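## Task

Pick up the mug that sits on the desk, set it on the closet's bottom shelf, then close the closet door completely. The task fails if the mug drops more than a few centimetres, gets struck hard, or does not end up upright, and also if the robot tips over or is left leaning. Anything that stays in place only because the robot is holding it at the end is not counted.

## Robot and tools

Robot: a Hello Robot Stretch 4 with one arm. It has an omni-wheel base, a lift sliding on a vertical mast, a telescoping arm that reaches straight forward, a wrist with yaw, pitch and roll, and a two-finger gripper with bendy steel fingers. It stands about 1.6 m tall; the base rim lies within 0.23 m of the base origin. Cameras: head_camera, head_left_camera, head_right_camera, wrist_camera. Loose objects may occasionally get a small nudge from outside.

Frames: the base frame sits on the floor below the base centre, x ahead, y to the left, z up. hand_pose (link pinch, a point between open fingertips) is reported in this frame and may be slightly inaccurate; with all wrist joints at zero its axes line up with the base frame. The odometry frame is the base frame as it was at the start of the scene.

execute_actions(actions, cameras): actions is a list holding one action or none (empty just returns state and pictures). An action may carry base, joints, or both, plus optional pace and contact_limits; or it carries end_of_arm by itself. Its motions begin together and may finish at different moments.
- base: one command only, each a relative offset from where the base last measured itself. translate_m: straight drive in metres, forward positive, -2 to 2. strafe_m: sideways in metres, left positive, -2 to 2. rotate_rad: turn in place in radians, counter-clockwise (left) positive, -3.2 to 3.2.
- joints: a single dictionary of absolute joint targets keyed by name (not offsets). lift_m 0 to 1.2 m (done within 0.004); arm_m 0 to 0.55 m extension (0.004); wrist_yaw_rad -1.134 to 4.276 (0 straight ahead, positive turns left, 3.14 tucked back, beyond 3.4 the arm may interfere; 0.02); wrist_pitch_rad -1.117 to 4.259 (0 level, 1.57 pointing down; 0.05); wrist_roll_rad -1.117 to 4.259 (0 puts fingers at equal height, positive is clockwise viewed from behind; 0.02); gripper_m -0.038 to 0.141 m, the fingertip gap (negative means fingertips press together; 0.004). Joint targets outside range are clipped and reported; other bad values or unknown keys reject the whole call.
- pace: slow, default, fast or max. Base speed tops out at 0.1/0.3/0.4/0.6 m/s and turning at 1/2/3/4 rad/s respectively; with lift above 0.2 these shrink, reaching 0.3 m/s and 1 rad/s at lift 1.2.
- contact_limits: {"arm_m": value} from 0 (gentlest) to 0.75 (firmest), default 0.5; the arm halts on contact above that.
- end_of_arm: "enable_torque" reactivates wrist or gripper motors that cut out.
- cameras: list of names, or "all"/null/omitted for every one, [] for none.
Any part you leave out of an action may keep driving toward an earlier target. A single action runs 15 s at most. If a result shows a stop, later movement, wait and finished_scene calls in that same reply are skipped.

wait(seconds 0 to 10): commands nothing, returns state and pictures. zoom_image(camera, region [x0,y0,x1,y1] pixels, origin top-left, up to 504x504): closer look at the latest image of that camera. read_manual(section): only licence text. finished_scene(scene 1 or 2): ends the scene permanently and reports success; the result also gives scene 2's task. The goal must already hold and stay holding. Replying with no tool call ends everything.

Result lines: joint_positions; hand_pose; base_odometry (wheel-count based, slip counts as travel, heading -3.142 to 3.142 left positive); turned_by_wheels vs turned_by_imu (a gap over about 0.1 rad suggests a collision or slip; heading error roughly wheels minus imu); base_tilt in degrees (forward/right positive, fixed bias up to about 1.5); lidar_m, 12 sectors of 30 degrees counter-clockwise starting straight ahead (4th left, 7th behind, 10th right), "-" meaning nothing seen or closer than 0.25 m, sees roughly 0.15 m up to robot height so table tops show, may miss glass, thin legs, area behind; wrist_depth_mm, a 7x7 grid from top-left of median depths 100 to 2000 mm, robot body included, clear objects omitted; motor_effort in percent with bracketed peak (noisy, per-motor bias; for wheel_0/1/2 positive means turning right); base_status and joint_status: done, off_target (resting short, maybe still pushing), contact_stop_at_<key> (blocked; that part goes slack, a slack lift may sag, slack wheels may roll), limit_stop_at_<name>, time_out, torque_fault (wrist motor limp until enable_torque). limit_stop_at_tilt means lean over 6 degrees; lift, arm and wheels go slack. limit_stop_at_own_body blocks self-collision, likely when pitch below -0.2 with roll below -0.4 or above 4; moving away is allowed. on_its_own lists uncommanded behaviour; "held at" is a held target.

Gripping: command a gap smaller than the object; deeper squeeze pulls it toward the wrist by up to a third of the difference. Reading and done status do not confirm a grasp; a firm squeeze at targets of 0 or more shows in gripper_m effort. If fingertips jam on a surface beneath, lift up. Wrist pitch effort grows with load.

Typical order: unfold with lift_m 0.4 and wrist_yaw_rad 0 together, locate desk and object, approach, grasp, lift clear, drive to the closet, place upright on the lowest shelf, release and withdraw, then push the door fully shut and let go.

Avoid: dropping or knocking the object, slamming the door, hard pushes, wrist torque faults, and tipping (do not drive or turn with over 1 kg held and arm beyond 0.2, especially fast; steady pushes high up or at high contact limits can also tip it).

Each tool is called after ">>>" as name(argument=value, ...) on one line, values as JSON.

## Session

>>> execute_actions(actions=[])

Scene clock: 0.00 s.
base_odometry: x=+0.000 y=+0.000 heading=+0.000 (m, m, rad; odometry frame)
turned_by_wheels: +0.000 (rad since the last result)
turned_by_imu: +0.000 (rad since the last result)
base_tilt: forward=+0.3 right=-0.3 (deg)
lidar_m: 1.10 1.36 1.62 1.62 2.12 2.60 2.65 1.75 1.58 1.63 1.19 1.11
base_status: not commanded
joint_positions: lift_m=+0.272 arm_m=-0.003 wrist_yaw_rad=+3.128 wrist_pitch_rad=-0.012 wrist_roll_rad=+0.016 gripper_m=+0.057
joint_status: not commanded
motor_effort: lift_m=+20 arm_m=-1 wrist_yaw_rad=+1 wrist_pitch_rad=-7 wrist_roll_rad=-1 gripper_m=-4 wheel_0=+0 wheel_1=-1 wheel_2=+0 (%)
hand_pose: x=-0.1189 y=+0.0915 z=+0.4534 quat_wxyz=(+0.007, +0.006, +0.008, +1.000) (m; base frame)
wrist_depth_mm: - 136 222 - - - - / - 113 139 - - - - / - 125 162 - - - - / 141 141 - - - - - / 1808 - - - - - - / 1182 1366 200 1366 195 1576 1661 / 878 931 1042 - 1078 1008 1118
pictures: head_camera, head_left_camera, head_right_camera, wrist_camera
Images, in order (width x height): head_camera 420x560, head_left_camera 420x672, head_right_camera 420x672, wrist_camera 616x392.

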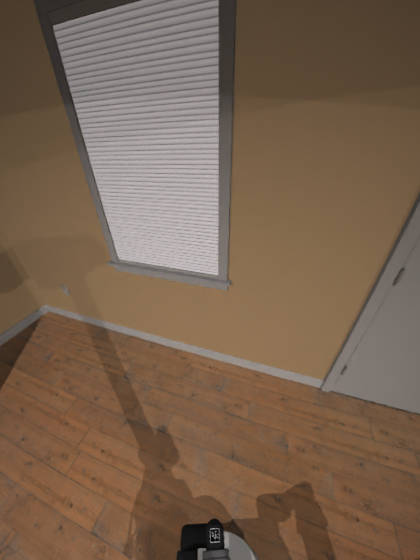

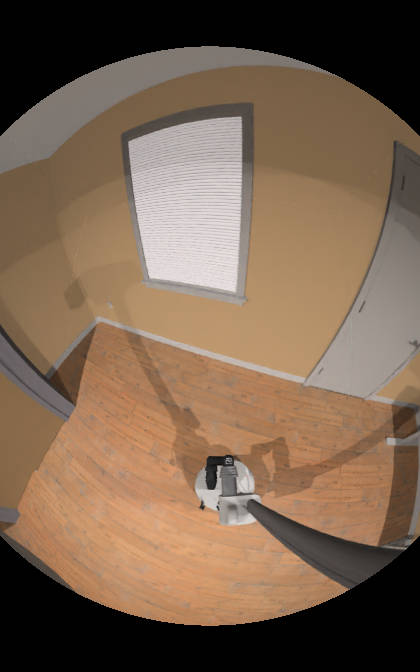

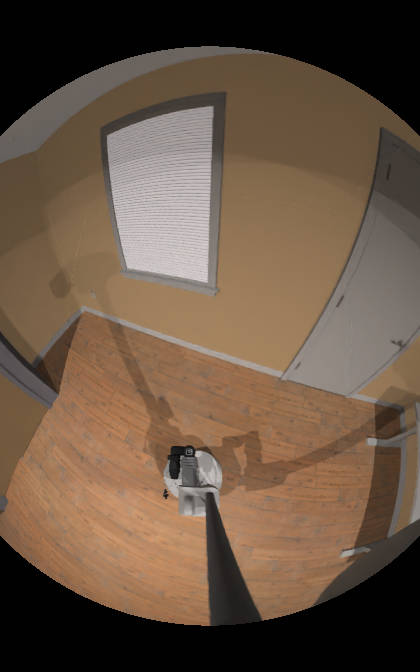

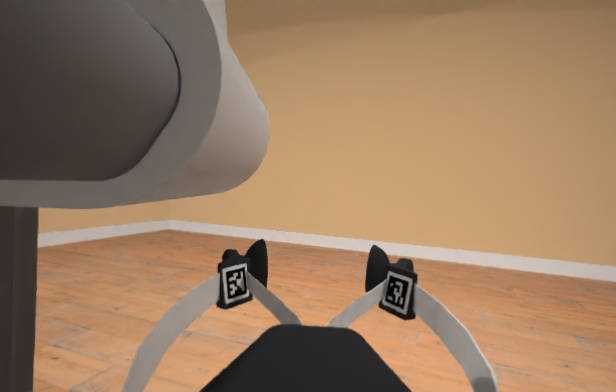

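>>> execute_actions(actions=[{"base":{"rotate_rad":-2.0},"joints":{"lift_m":0.4,"wrist_yaw_rad":0}}])

>>> execute_actions(actions=[{"base":{"rotate_rad":-2.2}}])

Scene clock: 2.47 s.
base_odometry: x=+0.000 y=+0.000 heading=-2.000 (m, m, rad; odometry frame)
turned_by_wheels: -2.000 (rad since the last result)
turned_by_imu: -2.024 (rad since the last result)
base_tilt: forward=+0.3 right=-0.4 (deg)
lidar_m: 1.59 1.64 1.18 1.11 1.10 1.51 1.64 1.69 2.31 2.62 2.69 1.70
base_status: done
joint_positions: lift_m=+0.400 arm_m=-0.003 wrist_yaw_rad=+0.000 wrist_pitch_rad=-0.012 wrist_roll_rad=+0.016 gripper_m=+0.057
joint_status: all done
motor_effort: lift_m=+20(18) arm_m=-1(0) wrist_yaw_rad=-2(7) wrist_pitch_rad=-6(7) wrist_roll_rad=-1(1) gripper_m=-3(5) wheel_0=+0(9) wheel_1=+0(9) wheel_2=+0(9) (%)
hand_pose: x=+0.4568 y=-0.0873 z=+0.5815 quat_wxyz=(+1.000, +0.008, -0.006, +0.000) (m; base frame)
wrist_depth_mm: 1708 - - - - - - / 1808 - - - - - - / 1863 - - - - - - / 1808 - - - - - - / 1863 - - - - - - / 1661 1708 199 1661 195 1921 - / 1229 1182 1308 - 1336 1255 1397
pictures: head_camera, head_left_camera, head_right_camera, wrist_camera
Images, in order (width x height): head_camera 420x560, head_left_camera 420x672, head_right_camera 420x672, wrist_camera 616x392.

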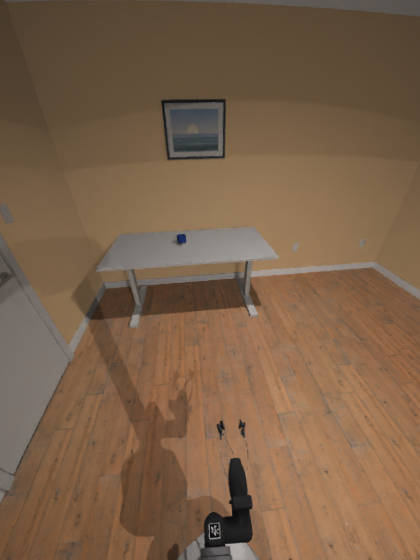

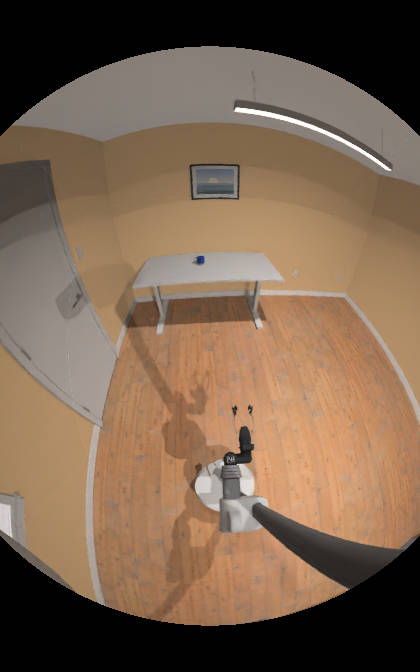

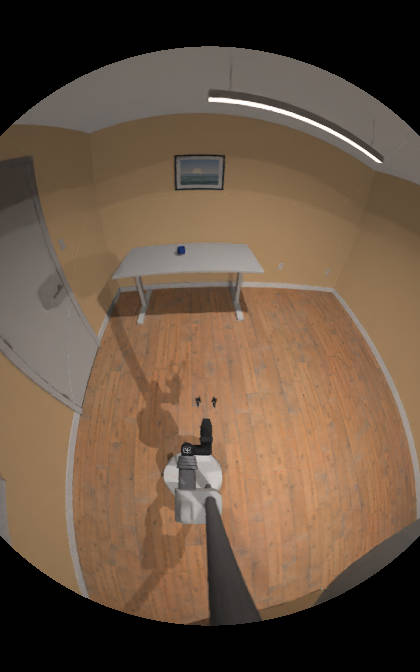

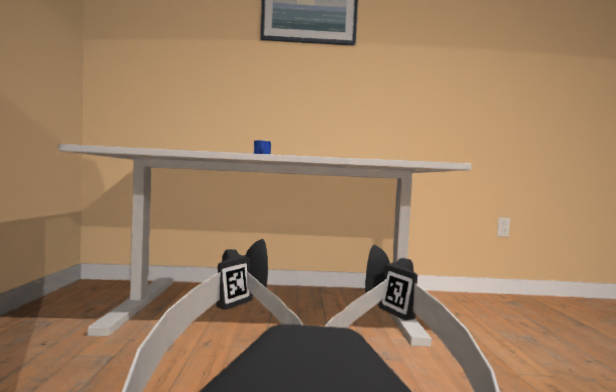

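Scene clock: 4.83 s.
base_odometry: x=+0.000 y=+0.000 heading=+2.084 (m, m, rad; odometry frame)
turned_by_wheels: -2.199 (rad since the last result)
turned_by_imu: -2.226 (rad since the last result)
base_tilt: forward=+0.2 right=-0.3 (deg)
lidar_m: 2.08 2.62 2.65 1.78 1.59 1.61 1.21 1.11 1.14 1.34 1.62 1.64
base_status: done
joint_positions: lift_m=+0.400 arm_m=-0.003 wrist_yaw_rad=+0.000 wrist_pitch_rad=-0.012 wrist_roll_rad=+0.016 gripper_m=+0.057
joint_status: not commanded
motor_effort: lift_m=+20(21) arm_m=-1(1) wrist_yaw_rad=+0(2) wrist_pitch_rad=-7(7) wrist_roll_rad=-1(1) gripper_m=-4(3) wheel_0=+2(7) wheel_1=+2(11) wheel_2=+2(9) (%)
hand_pose: x=+0.4568 y=-0.0874 z=+0.5816 quat_wxyz=(+1.000, +0.008, -0.006, +0.000) (m; base frame)
wrist_depth_mm: - - - - 1808 1464 1229 / - - - - 1863 1430 1205 / - - - - 1863 1430 1229 / - - - - 1863 1430 1229 / - - - - 1708 1464 1229 / 1708 1756 199 1661 195 1397 1205 / 1205 1160 1308 - 1336 1255 1205
pictures: head_camera, head_left_camera, head_right_camera, wrist_camera
Images, in order (width x height): head_camera 420x560, head_left_camera 420x672, head_right_camera 420x672, wrist_camera 616x392.

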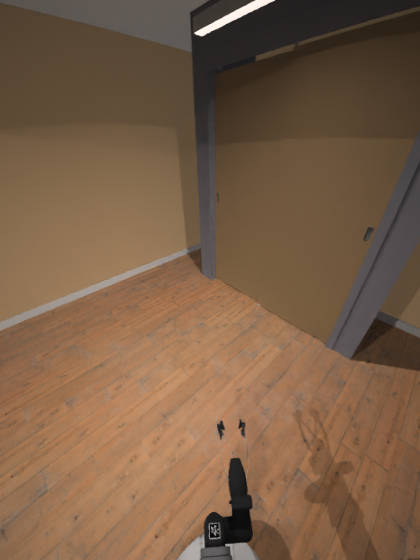

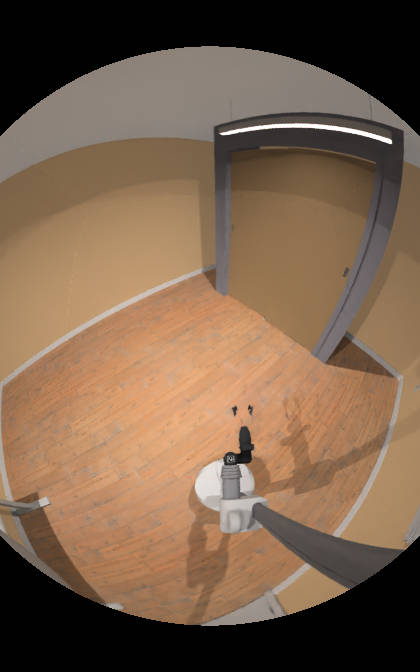

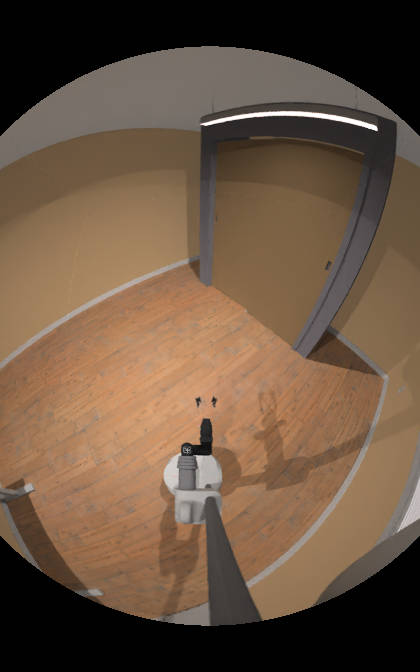

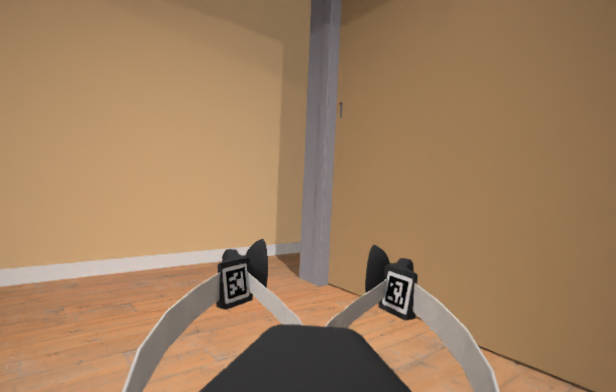

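>>> execute_actions(actions=[{"base":{"rotate_rad":-0.72},"joints":{"lift_m":0.7}}])

>>> execute_actions(actions=[{"base":{"translate_m":0.8}}])

Scene clock: 7.23 s.
base_odometry: x=+0.000 y=+0.000 heading=+1.364 (m, m, rad; odometry frame)
turned_by_wheels: -0.720 (rad since the last result)
turned_by_imu: -0.728 (rad since the last result)
base_tilt: forward=+0.2 right=-0.5 (deg)
lidar_m: 1.62 1.79 2.66 2.62 2.90 1.61 1.59 1.38 1.13 1.12 1.18 1.94
base_status: done
joint_positions: lift_m=+0.700 arm_m=-0.003 wrist_yaw_rad=+0.000 wrist_pitch_rad=-0.012 wrist_roll_rad=+0.016 gripper_m=+0.057
joint_status: all done
motor_effort: lift_m=+21(22) arm_m=-1(1) wrist_yaw_rad=+0(0) wrist_pitch_rad=-7(7) wrist_roll_rad=-1(1) gripper_m=-3(3) wheel_0=+0(8) wheel_1=+0(5) wheel_2=+0(8) (%)
hand_pose: x=+0.4568 y=-0.0875 z=+0.8814 quat_wxyz=(+1.000, +0.008, -0.006, +0.000) (m; base frame)
wrist_depth_mm: 1661 1537 1464 1366 - 1983 1921 / 1708 1537 1499 1366 - 1983 1921 / 1708 1576 1499 1397 - 1983 1921 / 1708 1576 1499 1397 - 1983 1921 / 1661 1576 1499 1430 - - 1921 / 1708 1576 200 1430 194 - 1983 / 1708 1618 1537 - - 1863 1921
pictures: head_camera, head_left_camera, head_right_camera, wrist_camera
Images, in order (width x height): head_camera 420x560, head_left_camera 420x672, head_right_camera 420x672, wrist_camera 616x392.

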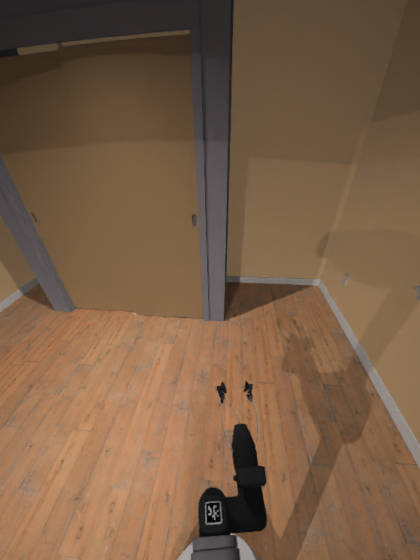

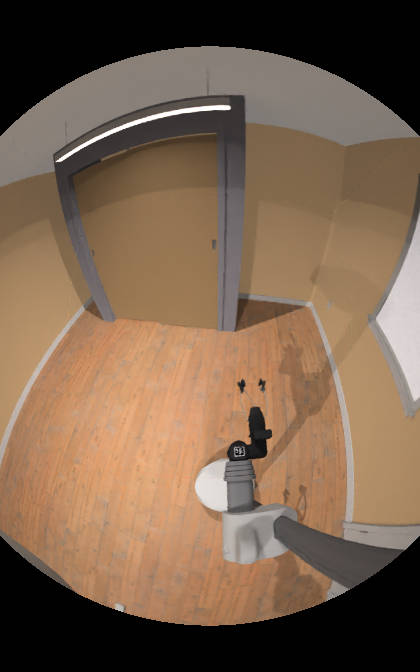

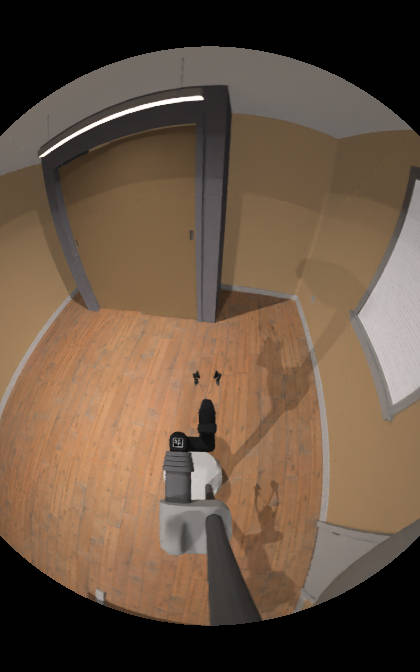

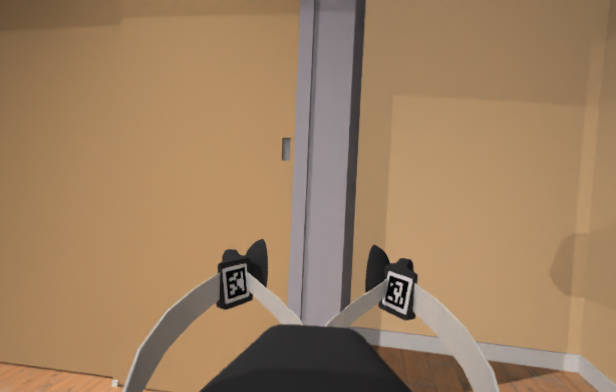

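Scene clock: 11.40 s.
base_odometry: x=+0.164 y=+0.783 heading=+1.364 (m, m, rad; odometry frame)
turned_by_wheels: +0.000 (rad since the last result)
turned_by_imu: +0.001 (rad since the last result)
base_tilt: forward=+0.3 right=-0.3 (deg)
lidar_m: 0.82 0.94 1.52 2.50 2.72 2.41 3.15 1.56 1.19 1.18 1.37 1.59
base_status: done
joint_positions: lift_m=+0.700 arm_m=-0.003 wrist_yaw_rad=+0.000 wrist_pitch_rad=-0.012 wrist_roll_rad=+0.016 gripper_m=+0.057
joint_status: not commanded
motor_effort: lift_m=+20(21) arm_m=-1(1) wrist_yaw_rad=+0(0) wrist_pitch_rad=-7(6) wrist_roll_rad=-1(1) gripper_m=-5(2) wheel_0=+2(6) wheel_1=+2(4) wheel_2=+1(12) (%)
hand_pose: x=+0.4568 y=-0.0874 z=+0.8815 quat_wxyz=(+1.000, +0.008, -0.006, +0.000) (m; base frame)
wrist_depth_mm: 715 676 647 597 1255 1255 1205 / 715 683 647 597 1281 1255 1205 / 715 683 661 609 1281 1255 1205 / 732 683 661 609 1281 1255 1205 / 732 699 661 615 603 1281 1205 / 741 699 200 609 195 1255 1229 / 741 699 676 - 1308 1255 1229
pictures: head_camera, head_left_camera, head_right_camera, wrist_camera
Images, in order (width x height): head_camera 420x560, head_left_camera 420x672, head_right_camera 420x672, wrist_camera 616x392.

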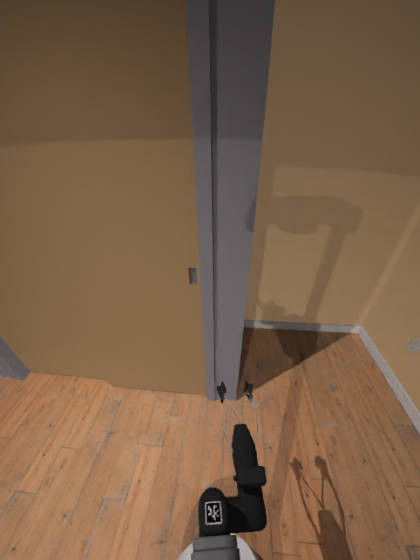

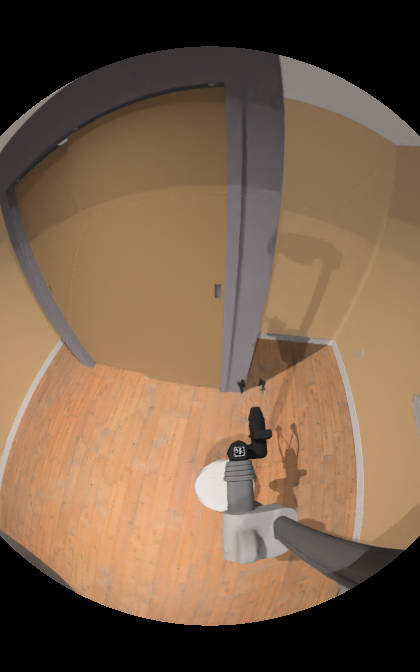

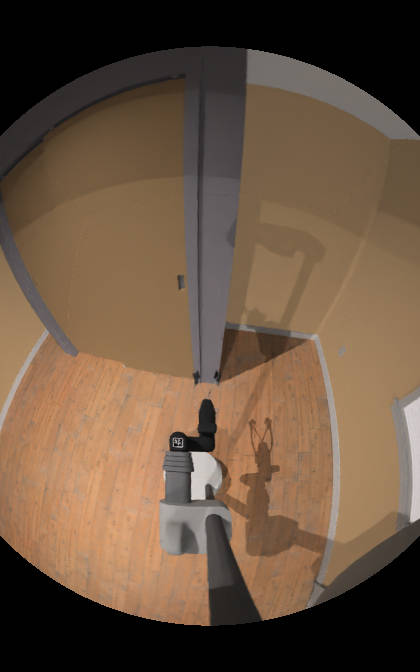

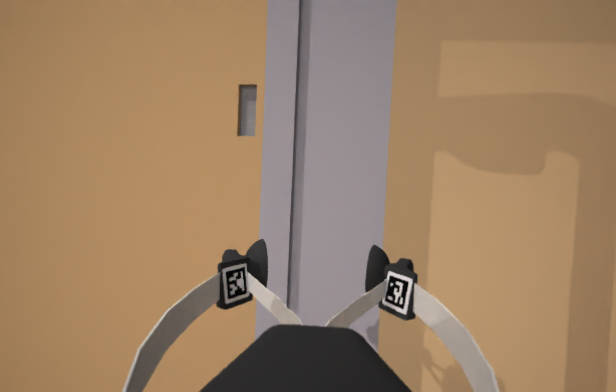

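>>> execute_actions(actions=[{"base":{"rotate_rad":0.12},"joints":{"lift_m":0.85,"arm_m":0.15}}])

Scene clock: 13.33 s.
base_odometry: x=+0.164 y=+0.783 heading=+1.484 (m, m, rad; odometry frame)
turned_by_wheels: +0.119 (rad since the last result)
turned_by_imu: +0.121 (rad since the last result)
base_tilt: forward=+0.3 right=-0.3 (deg)
lidar_m: 0.82 1.00 1.85 2.48 2.93 2.40 2.44 1.44 1.19 1.21 1.45 0.82
base_status: done
joint_positions: lift_m=+0.850 arm_m=+0.149 wrist_yaw_rad=+0.000 wrist_pitch_rad=-0.012 wrist_roll_rad=+0.016 gripper_m=+0.057
joint_status: all done
motor_effort: lift_m=+21(24) arm_m=+6(6) wrist_yaw_rad=+0(1) wrist_pitch_rad=-6(8) wrist_roll_rad=-1(1) gripper_m=-2(4) wheel_0=-2(6) wheel_1=-2(7) wheel_2=-3(9) (%)
hand_pose: x=+0.6083 y=-0.0874 z=+1.0314 quat_wxyz=(+1.000, +0.008, -0.006, +0.000) (m; base frame)
wrist_depth_mm: 621 564 525 484 430 413 1025 / 621 574 525 488 433 415 1008 / 627 569 530 488 436 415 1025 / 627 574 530 500 439 421 1025 / 634 580 535 492 436 424 1042 / 634 580 199 452 195 421 1025 / 640 585 544 - 442 430 1042
pictures: head_camera, head_left_camera, head_right_camera, wrist_camera
Images, in order (width x height): head_camera 420x560, head_left_camera 420x672, head_right_camera 420x672, wrist_camera 616x392.

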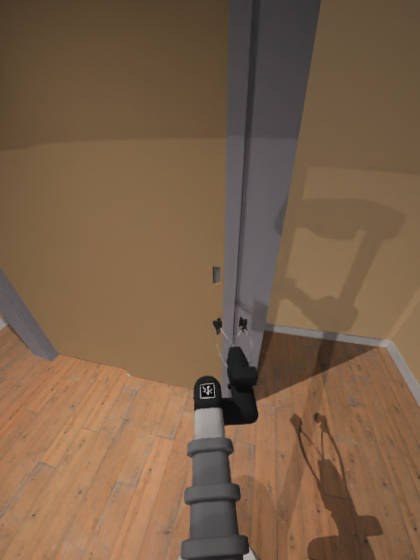

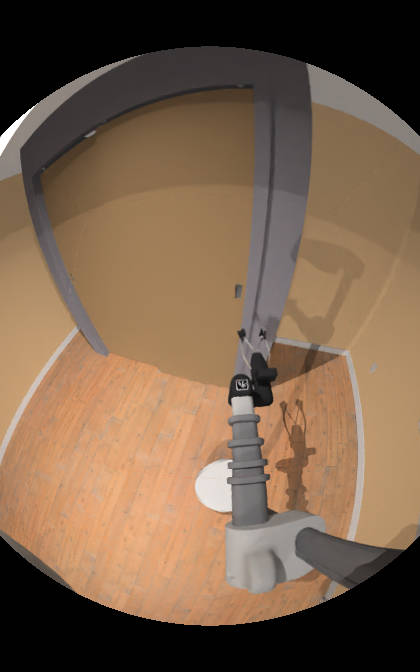

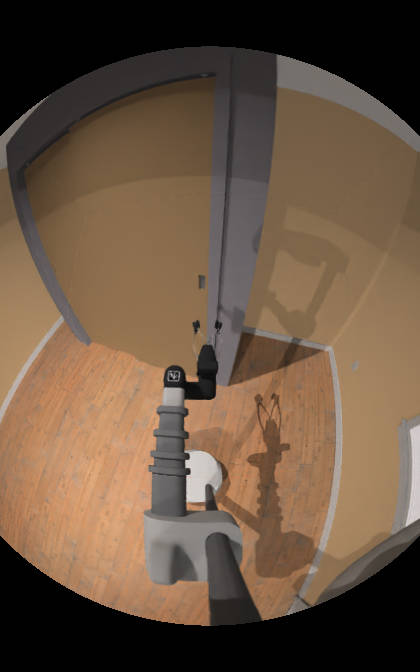

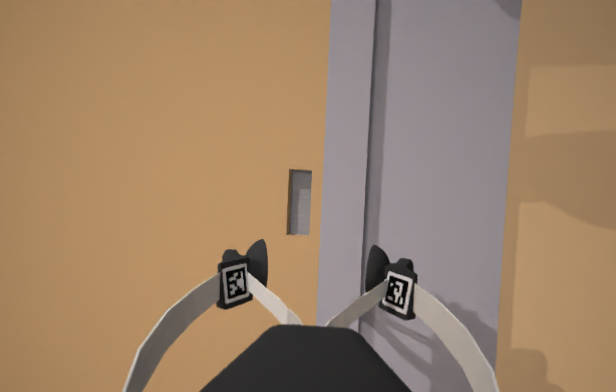

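>>> execute_actions(actions=[{"joints":{"lift_m":0.875,"arm_m":0.36}}], cameras=["wrist_camera","head_camera"])

Scene clock: 15.17 s.
base_odometry: x=+0.164 y=+0.783 heading=+1.483 (m, m, rad; odometry frame)
turned_by_wheels: +0.000 (rad since the last result)
turned_by_imu: +0.000 (rad since the last result)
base_tilt: forward=+0.1 right=-0.3 (deg)
lidar_m: 0.83 0.99 1.83 2.49 2.94 2.39 2.43 1.41 1.20 1.22 1.45 0.84
base_status: not commanded
joint_positions: lift_m=+0.875 arm_m=+0.358 wrist_yaw_rad=-0.012 wrist_pitch_rad=-0.012 wrist_roll_rad=+0.016 gripper_m=+0.057
joint_status: all done
on_its_own: wrist_yaw_rad is at rest, and its effort (+35) is outside its rest range (-13 to +13)
motor_effort: lift_m=+21(24) arm_m=+12(16) wrist_yaw_rad=+35(34) wrist_pitch_rad=-6(7) wrist_roll_rad=-1(1) gripper_m=-1(6) wheel_0=-2(2) wheel_1=-3(2) wheel_2=-7(7) (%)
hand_pose: x=+0.8162 y=-0.0909 z=+1.0565 quat_wxyz=(+1.000, +0.008, -0.006, -0.006) (m; base frame)
wrist_depth_mm: 347 320 298 277 234 229 218 / 349 324 298 278 237 229 218 / 353 325 300 281 239 230 219 / 353 327 303 281 239 232 220 / 355 329 303 283 238 233 221 / 359 330 199 246 206 229 222 / 359 332 312 - 246 231 223
pictures: head_camera, wrist_camera
Images, in order (width x height): head_camera 420x560, wrist_camera 616x392.

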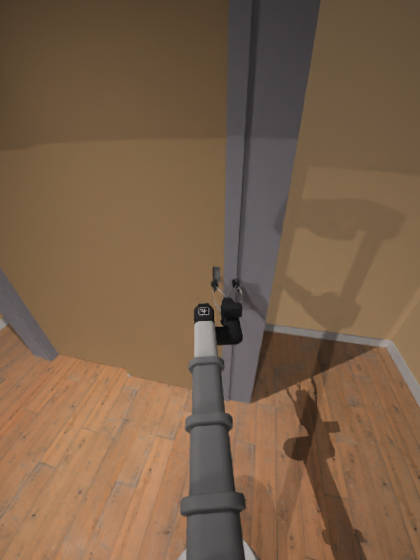

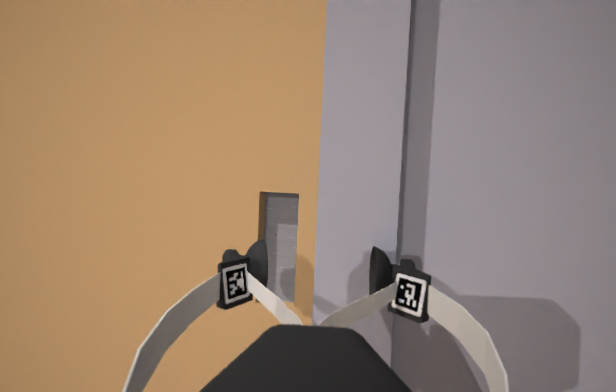

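>>> execute_actions(actions=[{"base":{"rotate_rad":0.26},"joints":{"arm_m":0.15,"gripper_m":0.0,"wrist_yaw_rad":0}}], cameras=[])

>>> execute_actions(actions=[{"base":{"strafe_m":-0.17}}], cameras=["wrist_camera","head_camera"])

Scene clock: 17.10 s.
base_odometry: x=+0.164 y=+0.783 heading=+1.743 (m, m, rad; odometry frame)
turned_by_wheels: +0.260 (rad since the last result)
turned_by_imu: +0.263 (rad since the last result)
base_tilt: forward=+0.1 right=-0.2 (deg)
lidar_m: 0.89 1.25 2.49 2.61 3.31 2.36 1.75 1.27 1.22 1.28 1.63 0.82
base_status: done
joint_positions: lift_m=+0.875 arm_m=+0.151 wrist_yaw_rad=+0.000 wrist_pitch_rad=-0.012 wrist_roll_rad=+0.016 gripper_m=+0.000
joint_status: all done
motor_effort: lift_m=+22(22) arm_m=-6(12) wrist_yaw_rad=+0(42) wrist_pitch_rad=-7(8) wrist_roll_rad=-1(1) gripper_m=-6(6) wheel_0=-1(9) wheel_1=-1(12) wheel_2=+0(19) (%)
hand_pose: x=+0.6104 y=-0.0874 z=+1.0564 quat_wxyz=(+1.000, +0.008, -0.006, +0.000) (m; base frame)
wrist_depth_mm: 1118 798 668 569 496 439 373 / 1118 809 676 574 496 442 375 / 1138 820 668 569 500 439 373 / 1138 809 676 574 496 445 373 / 1118 820 676 539 488 452 377 / 1118 831 183 190 186 442 379 / 1118 831 699 - 488 397 379
pictures: none
No camera images: the call's "cameras" was empty. Leave "cameras" out to get every camera's image.

Scene clock: 18.93 s.
base_odometry: x=+0.332 y=+0.812 heading=+1.743 (m, m, rad; odometry frame)
turned_by_wheels: +0.000 (rad since the last result)
turned_by_imu: +0.000 (rad since the last result)
base_tilt: forward=+0.3 right=-0.3 (deg)
lidar_m: 0.78 1.10 2.63 2.76 2.57 2.46 1.55 1.09 1.04 1.14 1.54 0.74
base_status: done
joint_positions: lift_m=+0.875 arm_m=+0.151 wrist_yaw_rad=+0.000 wrist_pitch_rad=-0.012 wrist_roll_rad=+0.016 gripper_m=+0.000
joint_status: not commanded
motor_effort: lift_m=+21(22) arm_m=-6(6) wrist_yaw_rad=+0(1) wrist_pitch_rad=-8(6) wrist_roll_rad=-1(1) gripper_m=-6(7) wheel_0=-1(9) wheel_1=+0(9) wheel_2=+0(2) (%)
hand_pose: x=+0.6104 y=-0.0874 z=+1.0564 quat_wxyz=(+1.000, +0.008, -0.006, +0.000) (m; base frame)
wrist_depth_mm: 917 668 549 469 377 347 312 / 931 661 549 469 379 345 314 / 931 668 554 469 377 349 317 / 946 668 554 473 377 349 320 / 960 676 554 459 379 349 317 / 946 676 183 190 186 347 320 / 946 676 574 - 382 336 324
pictures: head_camera, wrist_camera
Images, in order (width x height): head_camera 420x560, wrist_camera 616x392.

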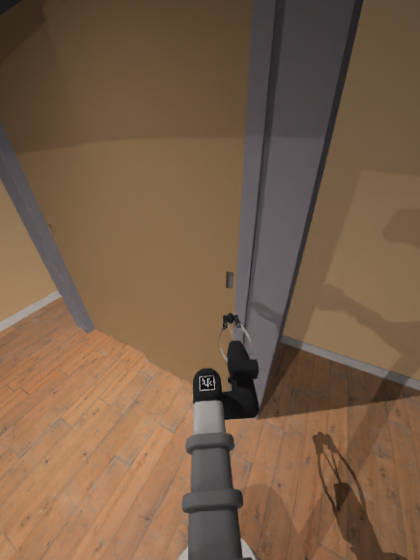

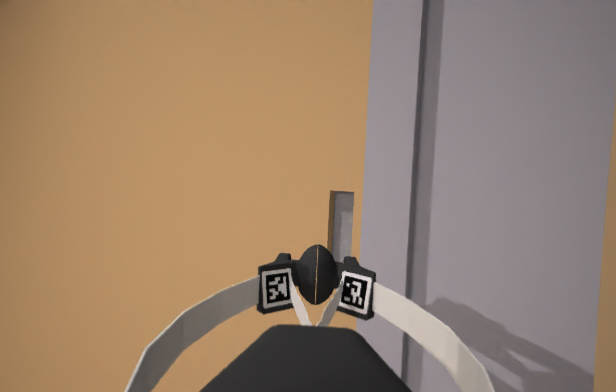

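>>> execute_actions(actions=[{"base":{"rotate_rad":-0.44}}])

Scene clock: 20.30 s.
base_odometry: x=+0.332 y=+0.812 heading=+1.304 (m, m, rad; odometry frame)
turned_by_wheels: -0.439 (rad since the last result)
turned_by_imu: -0.444 (rad since the last result)
base_tilt: forward=+0.1 right=-0.3 (deg)
lidar_m: 0.73 0.81 1.22 2.63 2.83 2.53 3.26 1.42 1.07 1.04 1.18 1.51
base_status: done
joint_positions: lift_m=+0.875 arm_m=+0.151 wrist_yaw_rad=+0.000 wrist_pitch_rad=-0.012 wrist_roll_rad=+0.016 gripper_m=+0.000
joint_status: not commanded
motor_effort: lift_m=+22(22) arm_m=-6(6) wrist_yaw_rad=+0(1) wrist_pitch_rad=-6(7) wrist_roll_rad=-1(1) gripper_m=-4(4) wheel_0=+2(9) wheel_1=+2(6) wheel_2=+3(8) (%)
hand_pose: x=+0.6104 y=-0.0874 z=+1.0564 quat_wxyz=(+1.000, +0.008, -0.006, +0.000) (m; base frame)
wrist_depth_mm: 382 384 379 931 1060 1042 1008 / 382 387 382 976 1060 1042 1008 / 387 389 382 1042 1060 1060 1025 / 389 392 384 1098 1078 1060 1025 / 392 394 389 597 1098 1060 1025 / 394 399 183 190 185 1060 1042 / 399 399 389 - 1118 1078 1042
pictures: head_camera, head_left_camera, head_right_camera, wrist_camera
Images, in order (width x height): head_camera 420x560, head_left_camera 420x672, head_right_camera 420x672, wrist_camera 616x392.

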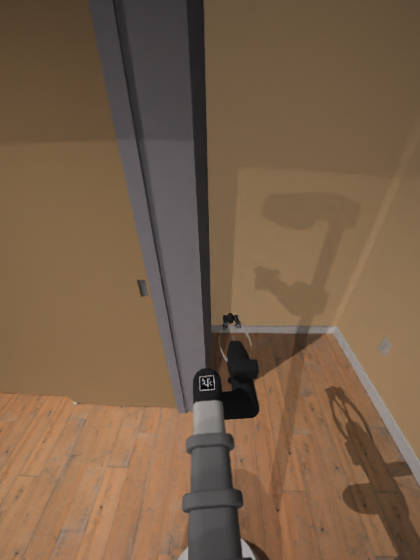

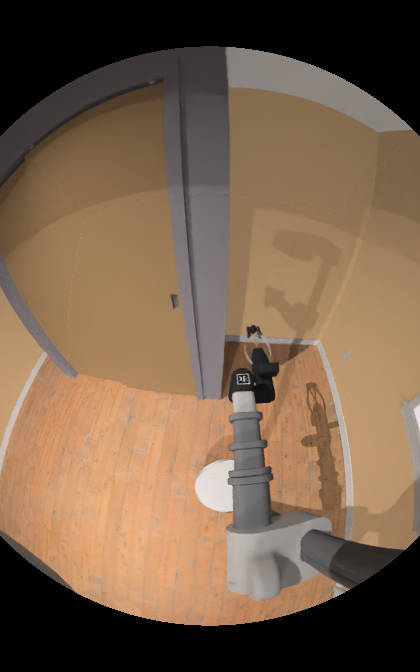

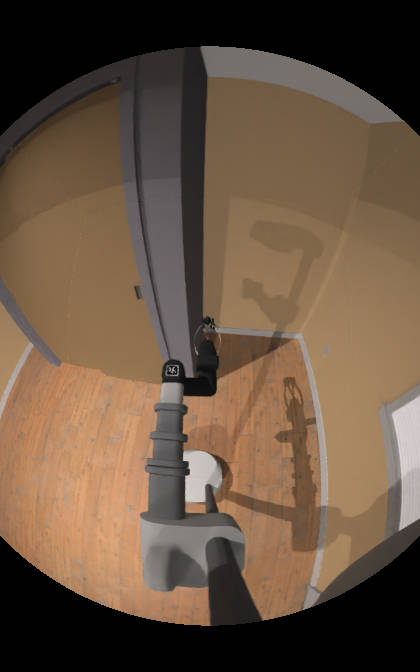

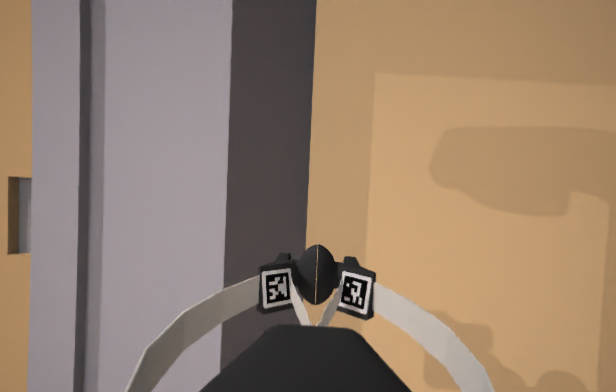

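>>> execute_actions(actions=[{"base":{"strafe_m":0.38}}], cameras=["wrist_camera","head_camera"])

Scene clock: 22.97 s.
base_odometry: x=-0.035 y=+0.912 heading=+1.304 (m, m, rad; odometry frame)
turned_by_wheels: +0.000 (rad since the last result)
turned_by_imu: +0.002 (rad since the last result)
base_tilt: forward=+0.2 right=-0.3 (deg)
lidar_m: 0.76 0.87 1.33 2.24 2.42 3.28 2.96 1.94 1.46 1.41 1.60 0.76
base_status: done
joint_positions: lift_m=+0.875 arm_m=+0.151 wrist_yaw_rad=+0.000 wrist_pitch_rad=-0.012 wrist_roll_rad=+0.016 gripper_m=+0.000
joint_status: not commanded
motor_effort: lift_m=+21(22) arm_m=-6(6) wrist_yaw_rad=-1(0) wrist_pitch_rad=-7(7) wrist_roll_rad=-1(1) gripper_m=-6(5) wheel_0=+0(11) wheel_1=+1(8) wheel_2=+0(4) (%)
hand_pose: x=+0.6104 y=-0.0874 z=+1.0565 quat_wxyz=(+1.000, +0.008, -0.006, +0.000) (m; base frame)
wrist_depth_mm: 452 439 427 415 402 375 370 / 455 439 433 418 389 379 370 / 459 449 433 418 392 382 375 / 462 452 436 424 382 382 375 / 462 452 439 421 382 387 377 / 469 455 183 190 186 389 379 / 469 455 445 - 384 387 382
pictures: head_camera, wrist_camera
Images, in order (width x height): head_camera 420x560, wrist_camera 616x392.

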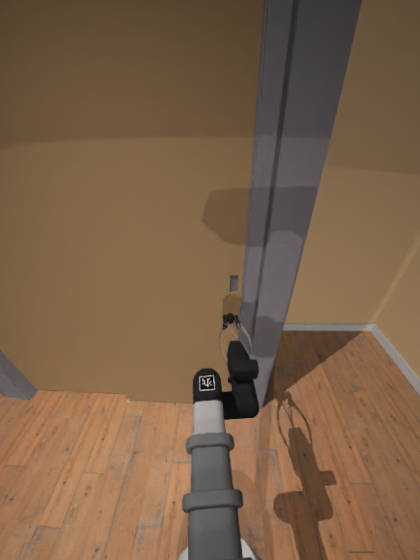

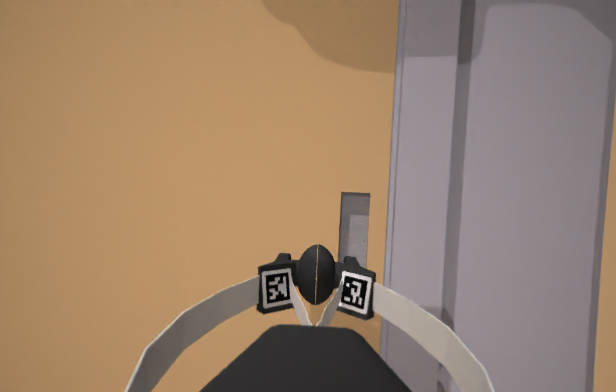

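>>> execute_actions(actions=[{"base":{"rotate_rad":-0.045},"joints":{"arm_m":0.31}}], cameras=["wrist_camera"])

>>> execute_actions(actions=[{"joints":{"arm_m":0.40},"contact_limits":{"arm_m":0.15},"pace":"slow"}], cameras=["wrist_camera"])

Scene clock: 24.60 s.
base_odometry: x=-0.035 y=+0.912 heading=+1.259 (m, m, rad; odometry frame)
turned_by_wheels: -0.045 (rad since the last result)
turned_by_imu: -0.045 (rad since the last result)
base_tilt: forward=+0.4 right=-0.3 (deg)
lidar_m: 0.77 0.84 1.29 2.26 2.38 3.32 3.23 1.97 1.48 1.43 1.57 0.80
base_status: done
joint_positions: lift_m=+0.875 arm_m=+0.309 wrist_yaw_rad=+0.000 wrist_pitch_rad=-0.012 wrist_roll_rad=+0.016 gripper_m=+0.000
joint_status: all done
motor_effort: lift_m=+21(21) arm_m=+6(7) wrist_yaw_rad=-1(0) wrist_pitch_rad=-7(7) wrist_roll_rad=-1(1) gripper_m=-5(8) wheel_0=+1(6) wheel_1=+1(7) wheel_2=+1(7) (%)
hand_pose: x=+0.7683 y=-0.0874 z=+1.0565 quat_wxyz=(+1.000, +0.008, -0.006, +0.000) (m; base frame)
wrist_depth_mm: 274 268 265 260 239 223 232 / 277 271 267 262 236 225 234 / 278 273 268 263 229 236 235 / 279 276 271 266 230 238 236 / 282 277 272 267 231 239 238 / 285 279 183 190 186 241 239 / 286 281 276 - 235 243 241
pictures: wrist_camera
Images, in order (width x height): wrist_camera 616x392.

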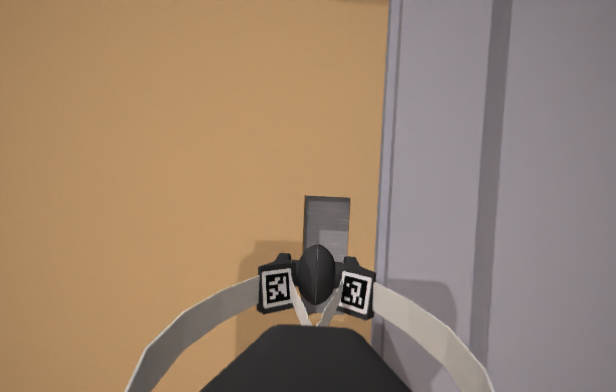

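Scene clock: 26.10 s.
base_odometry: x=-0.035 y=+0.912 heading=+1.258 (m, m, rad; odometry frame)
turned_by_wheels: -0.001 (rad since the last result)
turned_by_imu: +0.003 (rad since the last result)
base_tilt: forward=+0.2 right=-0.2 (deg)
lidar_m: 0.79 0.86 1.29 2.24 2.40 3.32 3.25 1.95 1.47 1.44 1.57 0.80
base_status: not commanded
joint_positions: lift_m=+0.875 arm_m=+0.348 wrist_yaw_rad=-0.011 wrist_pitch_rad=-0.013 wrist_roll_rad=+0.016 gripper_m=+0.000
joint_status: arm_m contact_stop (moved +0.039 of +0.091)
on_its_own: arm_m is slack since a contact_stop (your +0.400 is given up); wrist_yaw_rad is at rest, and its effort (+31) is outside its rest range (-13 to +13)
motor_effort: lift_m=+21(21) arm_m=+0(19) wrist_yaw_rad=+31(47) wrist_pitch_rad=-4(7) wrist_roll_rad=-1(1) gripper_m=-3(6) wheel_0=+1(4) wheel_1=+1(4) wheel_2=-9(10) (%)
contact_limits: arm_m 0.15
hand_pose: x=+0.8061 y=-0.0905 z=+1.0568 quat_wxyz=(+1.000, +0.008, -0.006, -0.005) (m; base frame)
wrist_depth_mm: 236 233 229 226 216 189 200 / 237 234 231 227 207 190 201 / 239 236 232 229 208 191 203 / 241 237 234 231 209 193 203 / 243 239 236 232 203 194 205 / 244 241 183 190 182 196 206 / 246 242 238 - 198 197 207
pictures: wrist_camera
Images, in order (width x height): wrist_camera 616x392.

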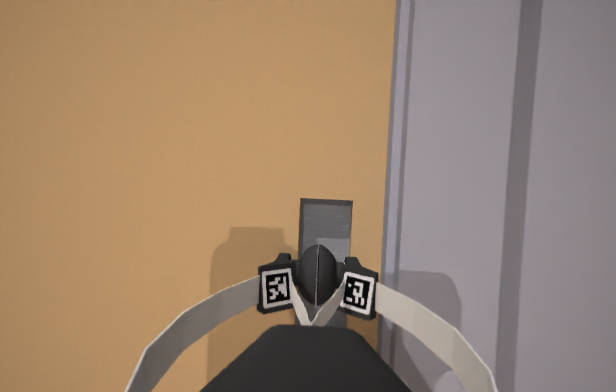

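Right holder probably touched the frame; tips may be just in. Try sliding.

>>> execute_actions(actions=[{"base":{"strafe_m":0.06},"joints":{"arm_m":0.355},"pace":"slow"}], cameras=["wrist_camera","head_camera"])

Scene clock: 27.87 s.
base_odometry: x=-0.092 y=+0.930 heading=+1.257 (m, m, rad; odometry frame)
turned_by_wheels: -0.001 (rad since the last result)
turned_by_imu: -0.002 (rad since the last result)
base_tilt: forward=+0.4 right=-0.1 (deg)
lidar_m: 0.79 0.83 1.27 2.21 2.36 3.30 3.24 2.07 1.54 1.48 1.63 0.81
base_status: done
joint_positions: lift_m=+0.875 arm_m=+0.353 wrist_yaw_rad=-0.012 wrist_pitch_rad=-0.012 wrist_roll_rad=+0.016 gripper_m=+0.000
joint_status: all done
on_its_own: wrist_yaw_rad is at rest, and its effort (+34) is outside its rest range (-13 to +13)
motor_effort: lift_m=+21(21) arm_m=+9(17) wrist_yaw_rad=+34(74) wrist_pitch_rad=-5(5) wrist_roll_rad=-1(1) gripper_m=-4(8) wheel_0=-3(16) wheel_1=+3(10) wheel_2=-15(14) (%)
hand_pose: x=+0.8116 y=-0.0909 z=+1.0567 quat_wxyz=(+1.000, +0.008, -0.006, -0.006) (m; base frame)
wrist_depth_mm: 233 230 228 224 222 230 185 / 236 232 229 224 224 226 186 / 237 234 230 226 224 221 188 / 238 235 230 229 317 217 189 / 240 236 235 229 314 213 189 / 241 238 174 186 183 210 191 / 243 239 236 - 691 193 192
pictures: head_camera, wrist_camera
Images, in order (width x height): head_camera 420x560, wrist_camera 616x392.

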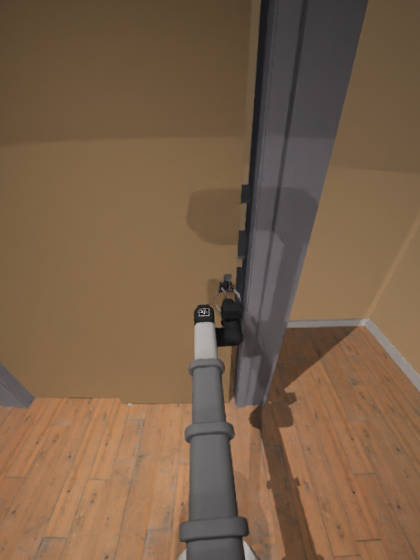

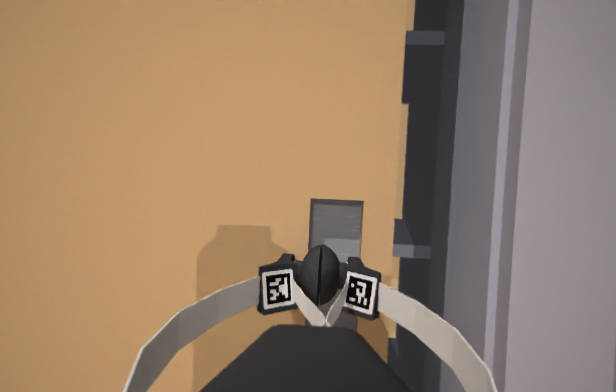

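>>> execute_actions(actions=[{"base":{"strafe_m":0.1},"pace":"slow"}], cameras=["wrist_camera","head_camera"])

Scene clock: 32.07 s.
base_odometry: x=-0.187 y=+0.961 heading=+1.256 (m, m, rad; odometry frame)
turned_by_wheels: -0.001 (rad since the last result)
turned_by_imu: +0.000 (rad since the last result)
base_tilt: forward=+0.4 right=-0.4 (deg)
lidar_m: 0.80 0.85 1.28 2.11 2.24 3.16 3.25 2.20 1.65 1.58 1.70 0.80
base_status: done
joint_positions: lift_m=+0.875 arm_m=+0.354 wrist_yaw_rad=-0.006 wrist_pitch_rad=-0.012 wrist_roll_rad=+0.016 gripper_m=+0.000
joint_status: not commanded
on_its_own: wrist_yaw_rad is at rest, and its effort (+17) is outside its rest range (-13 to +13)
motor_effort: lift_m=+21(21) arm_m=+6(9) wrist_yaw_rad=+17(55) wrist_pitch_rad=-6(7) wrist_roll_rad=-1(1) gripper_m=-6(7) wheel_0=-8(19) wheel_1=+0(8) wheel_2=-6(14) (%)
hand_pose: x=+0.8128 y=-0.0892 z=+1.0566 quat_wxyz=(+1.000, +0.008, -0.006, -0.003) (m; base frame)
wrist_depth_mm: 236 232 229 225 224 627 484 / 238 235 230 228 225 647 477 / 239 236 232 229 227 691 469 / 241 237 234 231 931 691 307 / 243 240 236 231 539 603 306 / 245 241 180 190 183 668 303 / 246 242 238 - 788 539 300
pictures: head_camera, wrist_camera
Images, in order (width x height): head_camera 420x560, wrist_camera 616x392.

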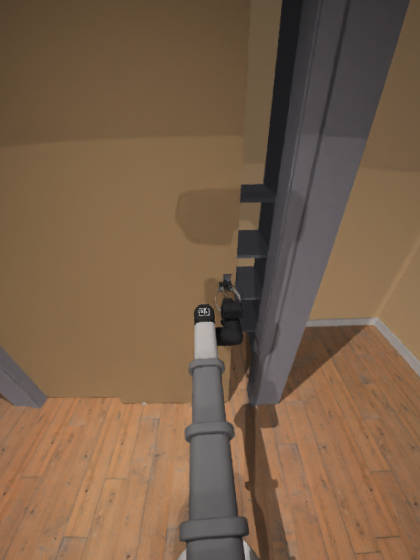

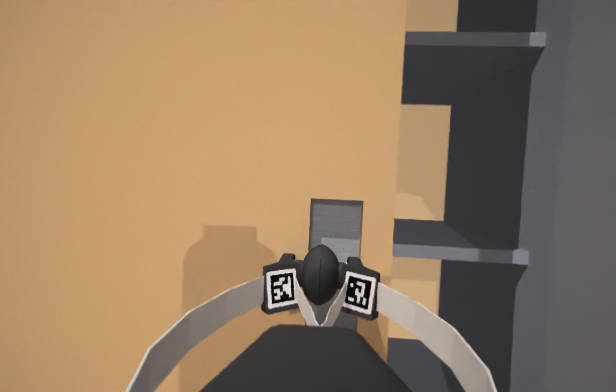

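>>> execute_actions(actions=[{"base":{"strafe_m":0.42},"pace":"slow"}], cameras=["wrist_camera","head_camera","head_left_camera"])

Scene clock: 37.43 s.
base_odometry: x=-0.586 y=+1.091 heading=+1.256 (m, m, rad; odometry frame)
turned_by_wheels: +0.000 (rad since the last result)
turned_by_imu: +0.001 (rad since the last result)
base_tilt: forward=+0.2 right=-0.2 (deg)
lidar_m: 0.82 0.85 1.23 1.68 1.80 2.56 3.20 2.59 2.08 2.01 1.11 0.85
base_status: done
joint_positions: lift_m=+0.875 arm_m=+0.354 wrist_yaw_rad=+0.000 wrist_pitch_rad=-0.012 wrist_roll_rad=+0.016 gripper_m=+0.000
joint_status: not commanded
motor_effort: lift_m=+21(20) arm_m=+5(6) wrist_yaw_rad=+0(42) wrist_pitch_rad=-7(6) wrist_roll_rad=-1(1) gripper_m=-5(11) wheel_0=-2(17) wheel_1=+4(3) wheel_2=-3(6) (%)
hand_pose: x=+0.8135 y=-0.0875 z=+1.0566 quat_wxyz=(+1.000, +0.008, -0.006, +0.000) (m; base frame)
wrist_depth_mm: 256 252 249 245 240 236 233 / 258 255 250 246 242 238 235 / 259 255 252 248 243 239 236 / 262 257 253 249 244 241 236 / 264 259 255 249 246 242 239 / 265 262 183 190 186 244 240 / 268 263 258 - 248 244 242
pictures: head_camera, head_left_camera, wrist_camera
Images, in order (width x height): head_camera 420x560, head_left_camera 420x672, wrist_camera 616x392.

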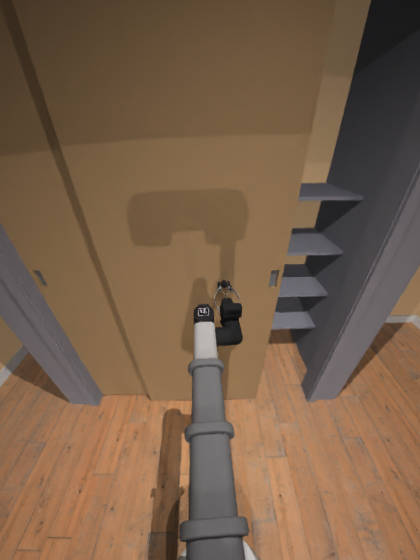

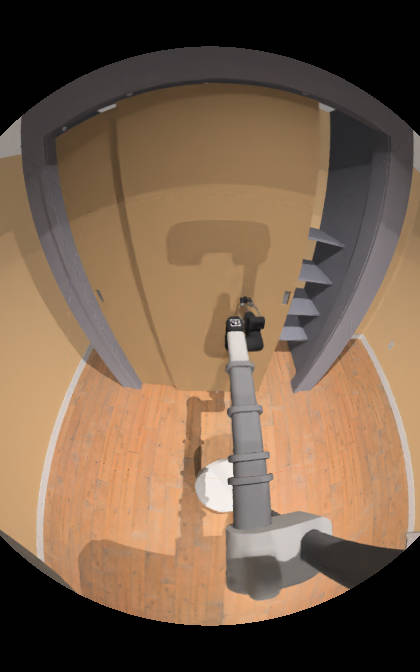

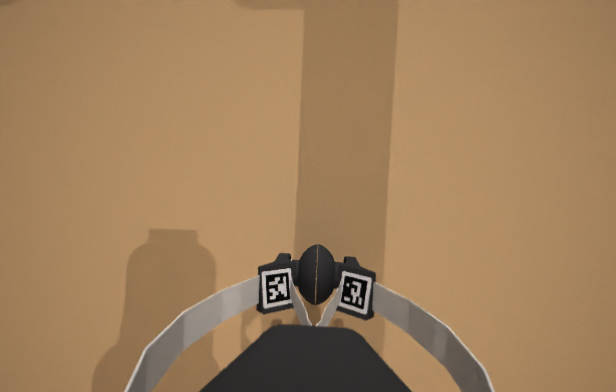

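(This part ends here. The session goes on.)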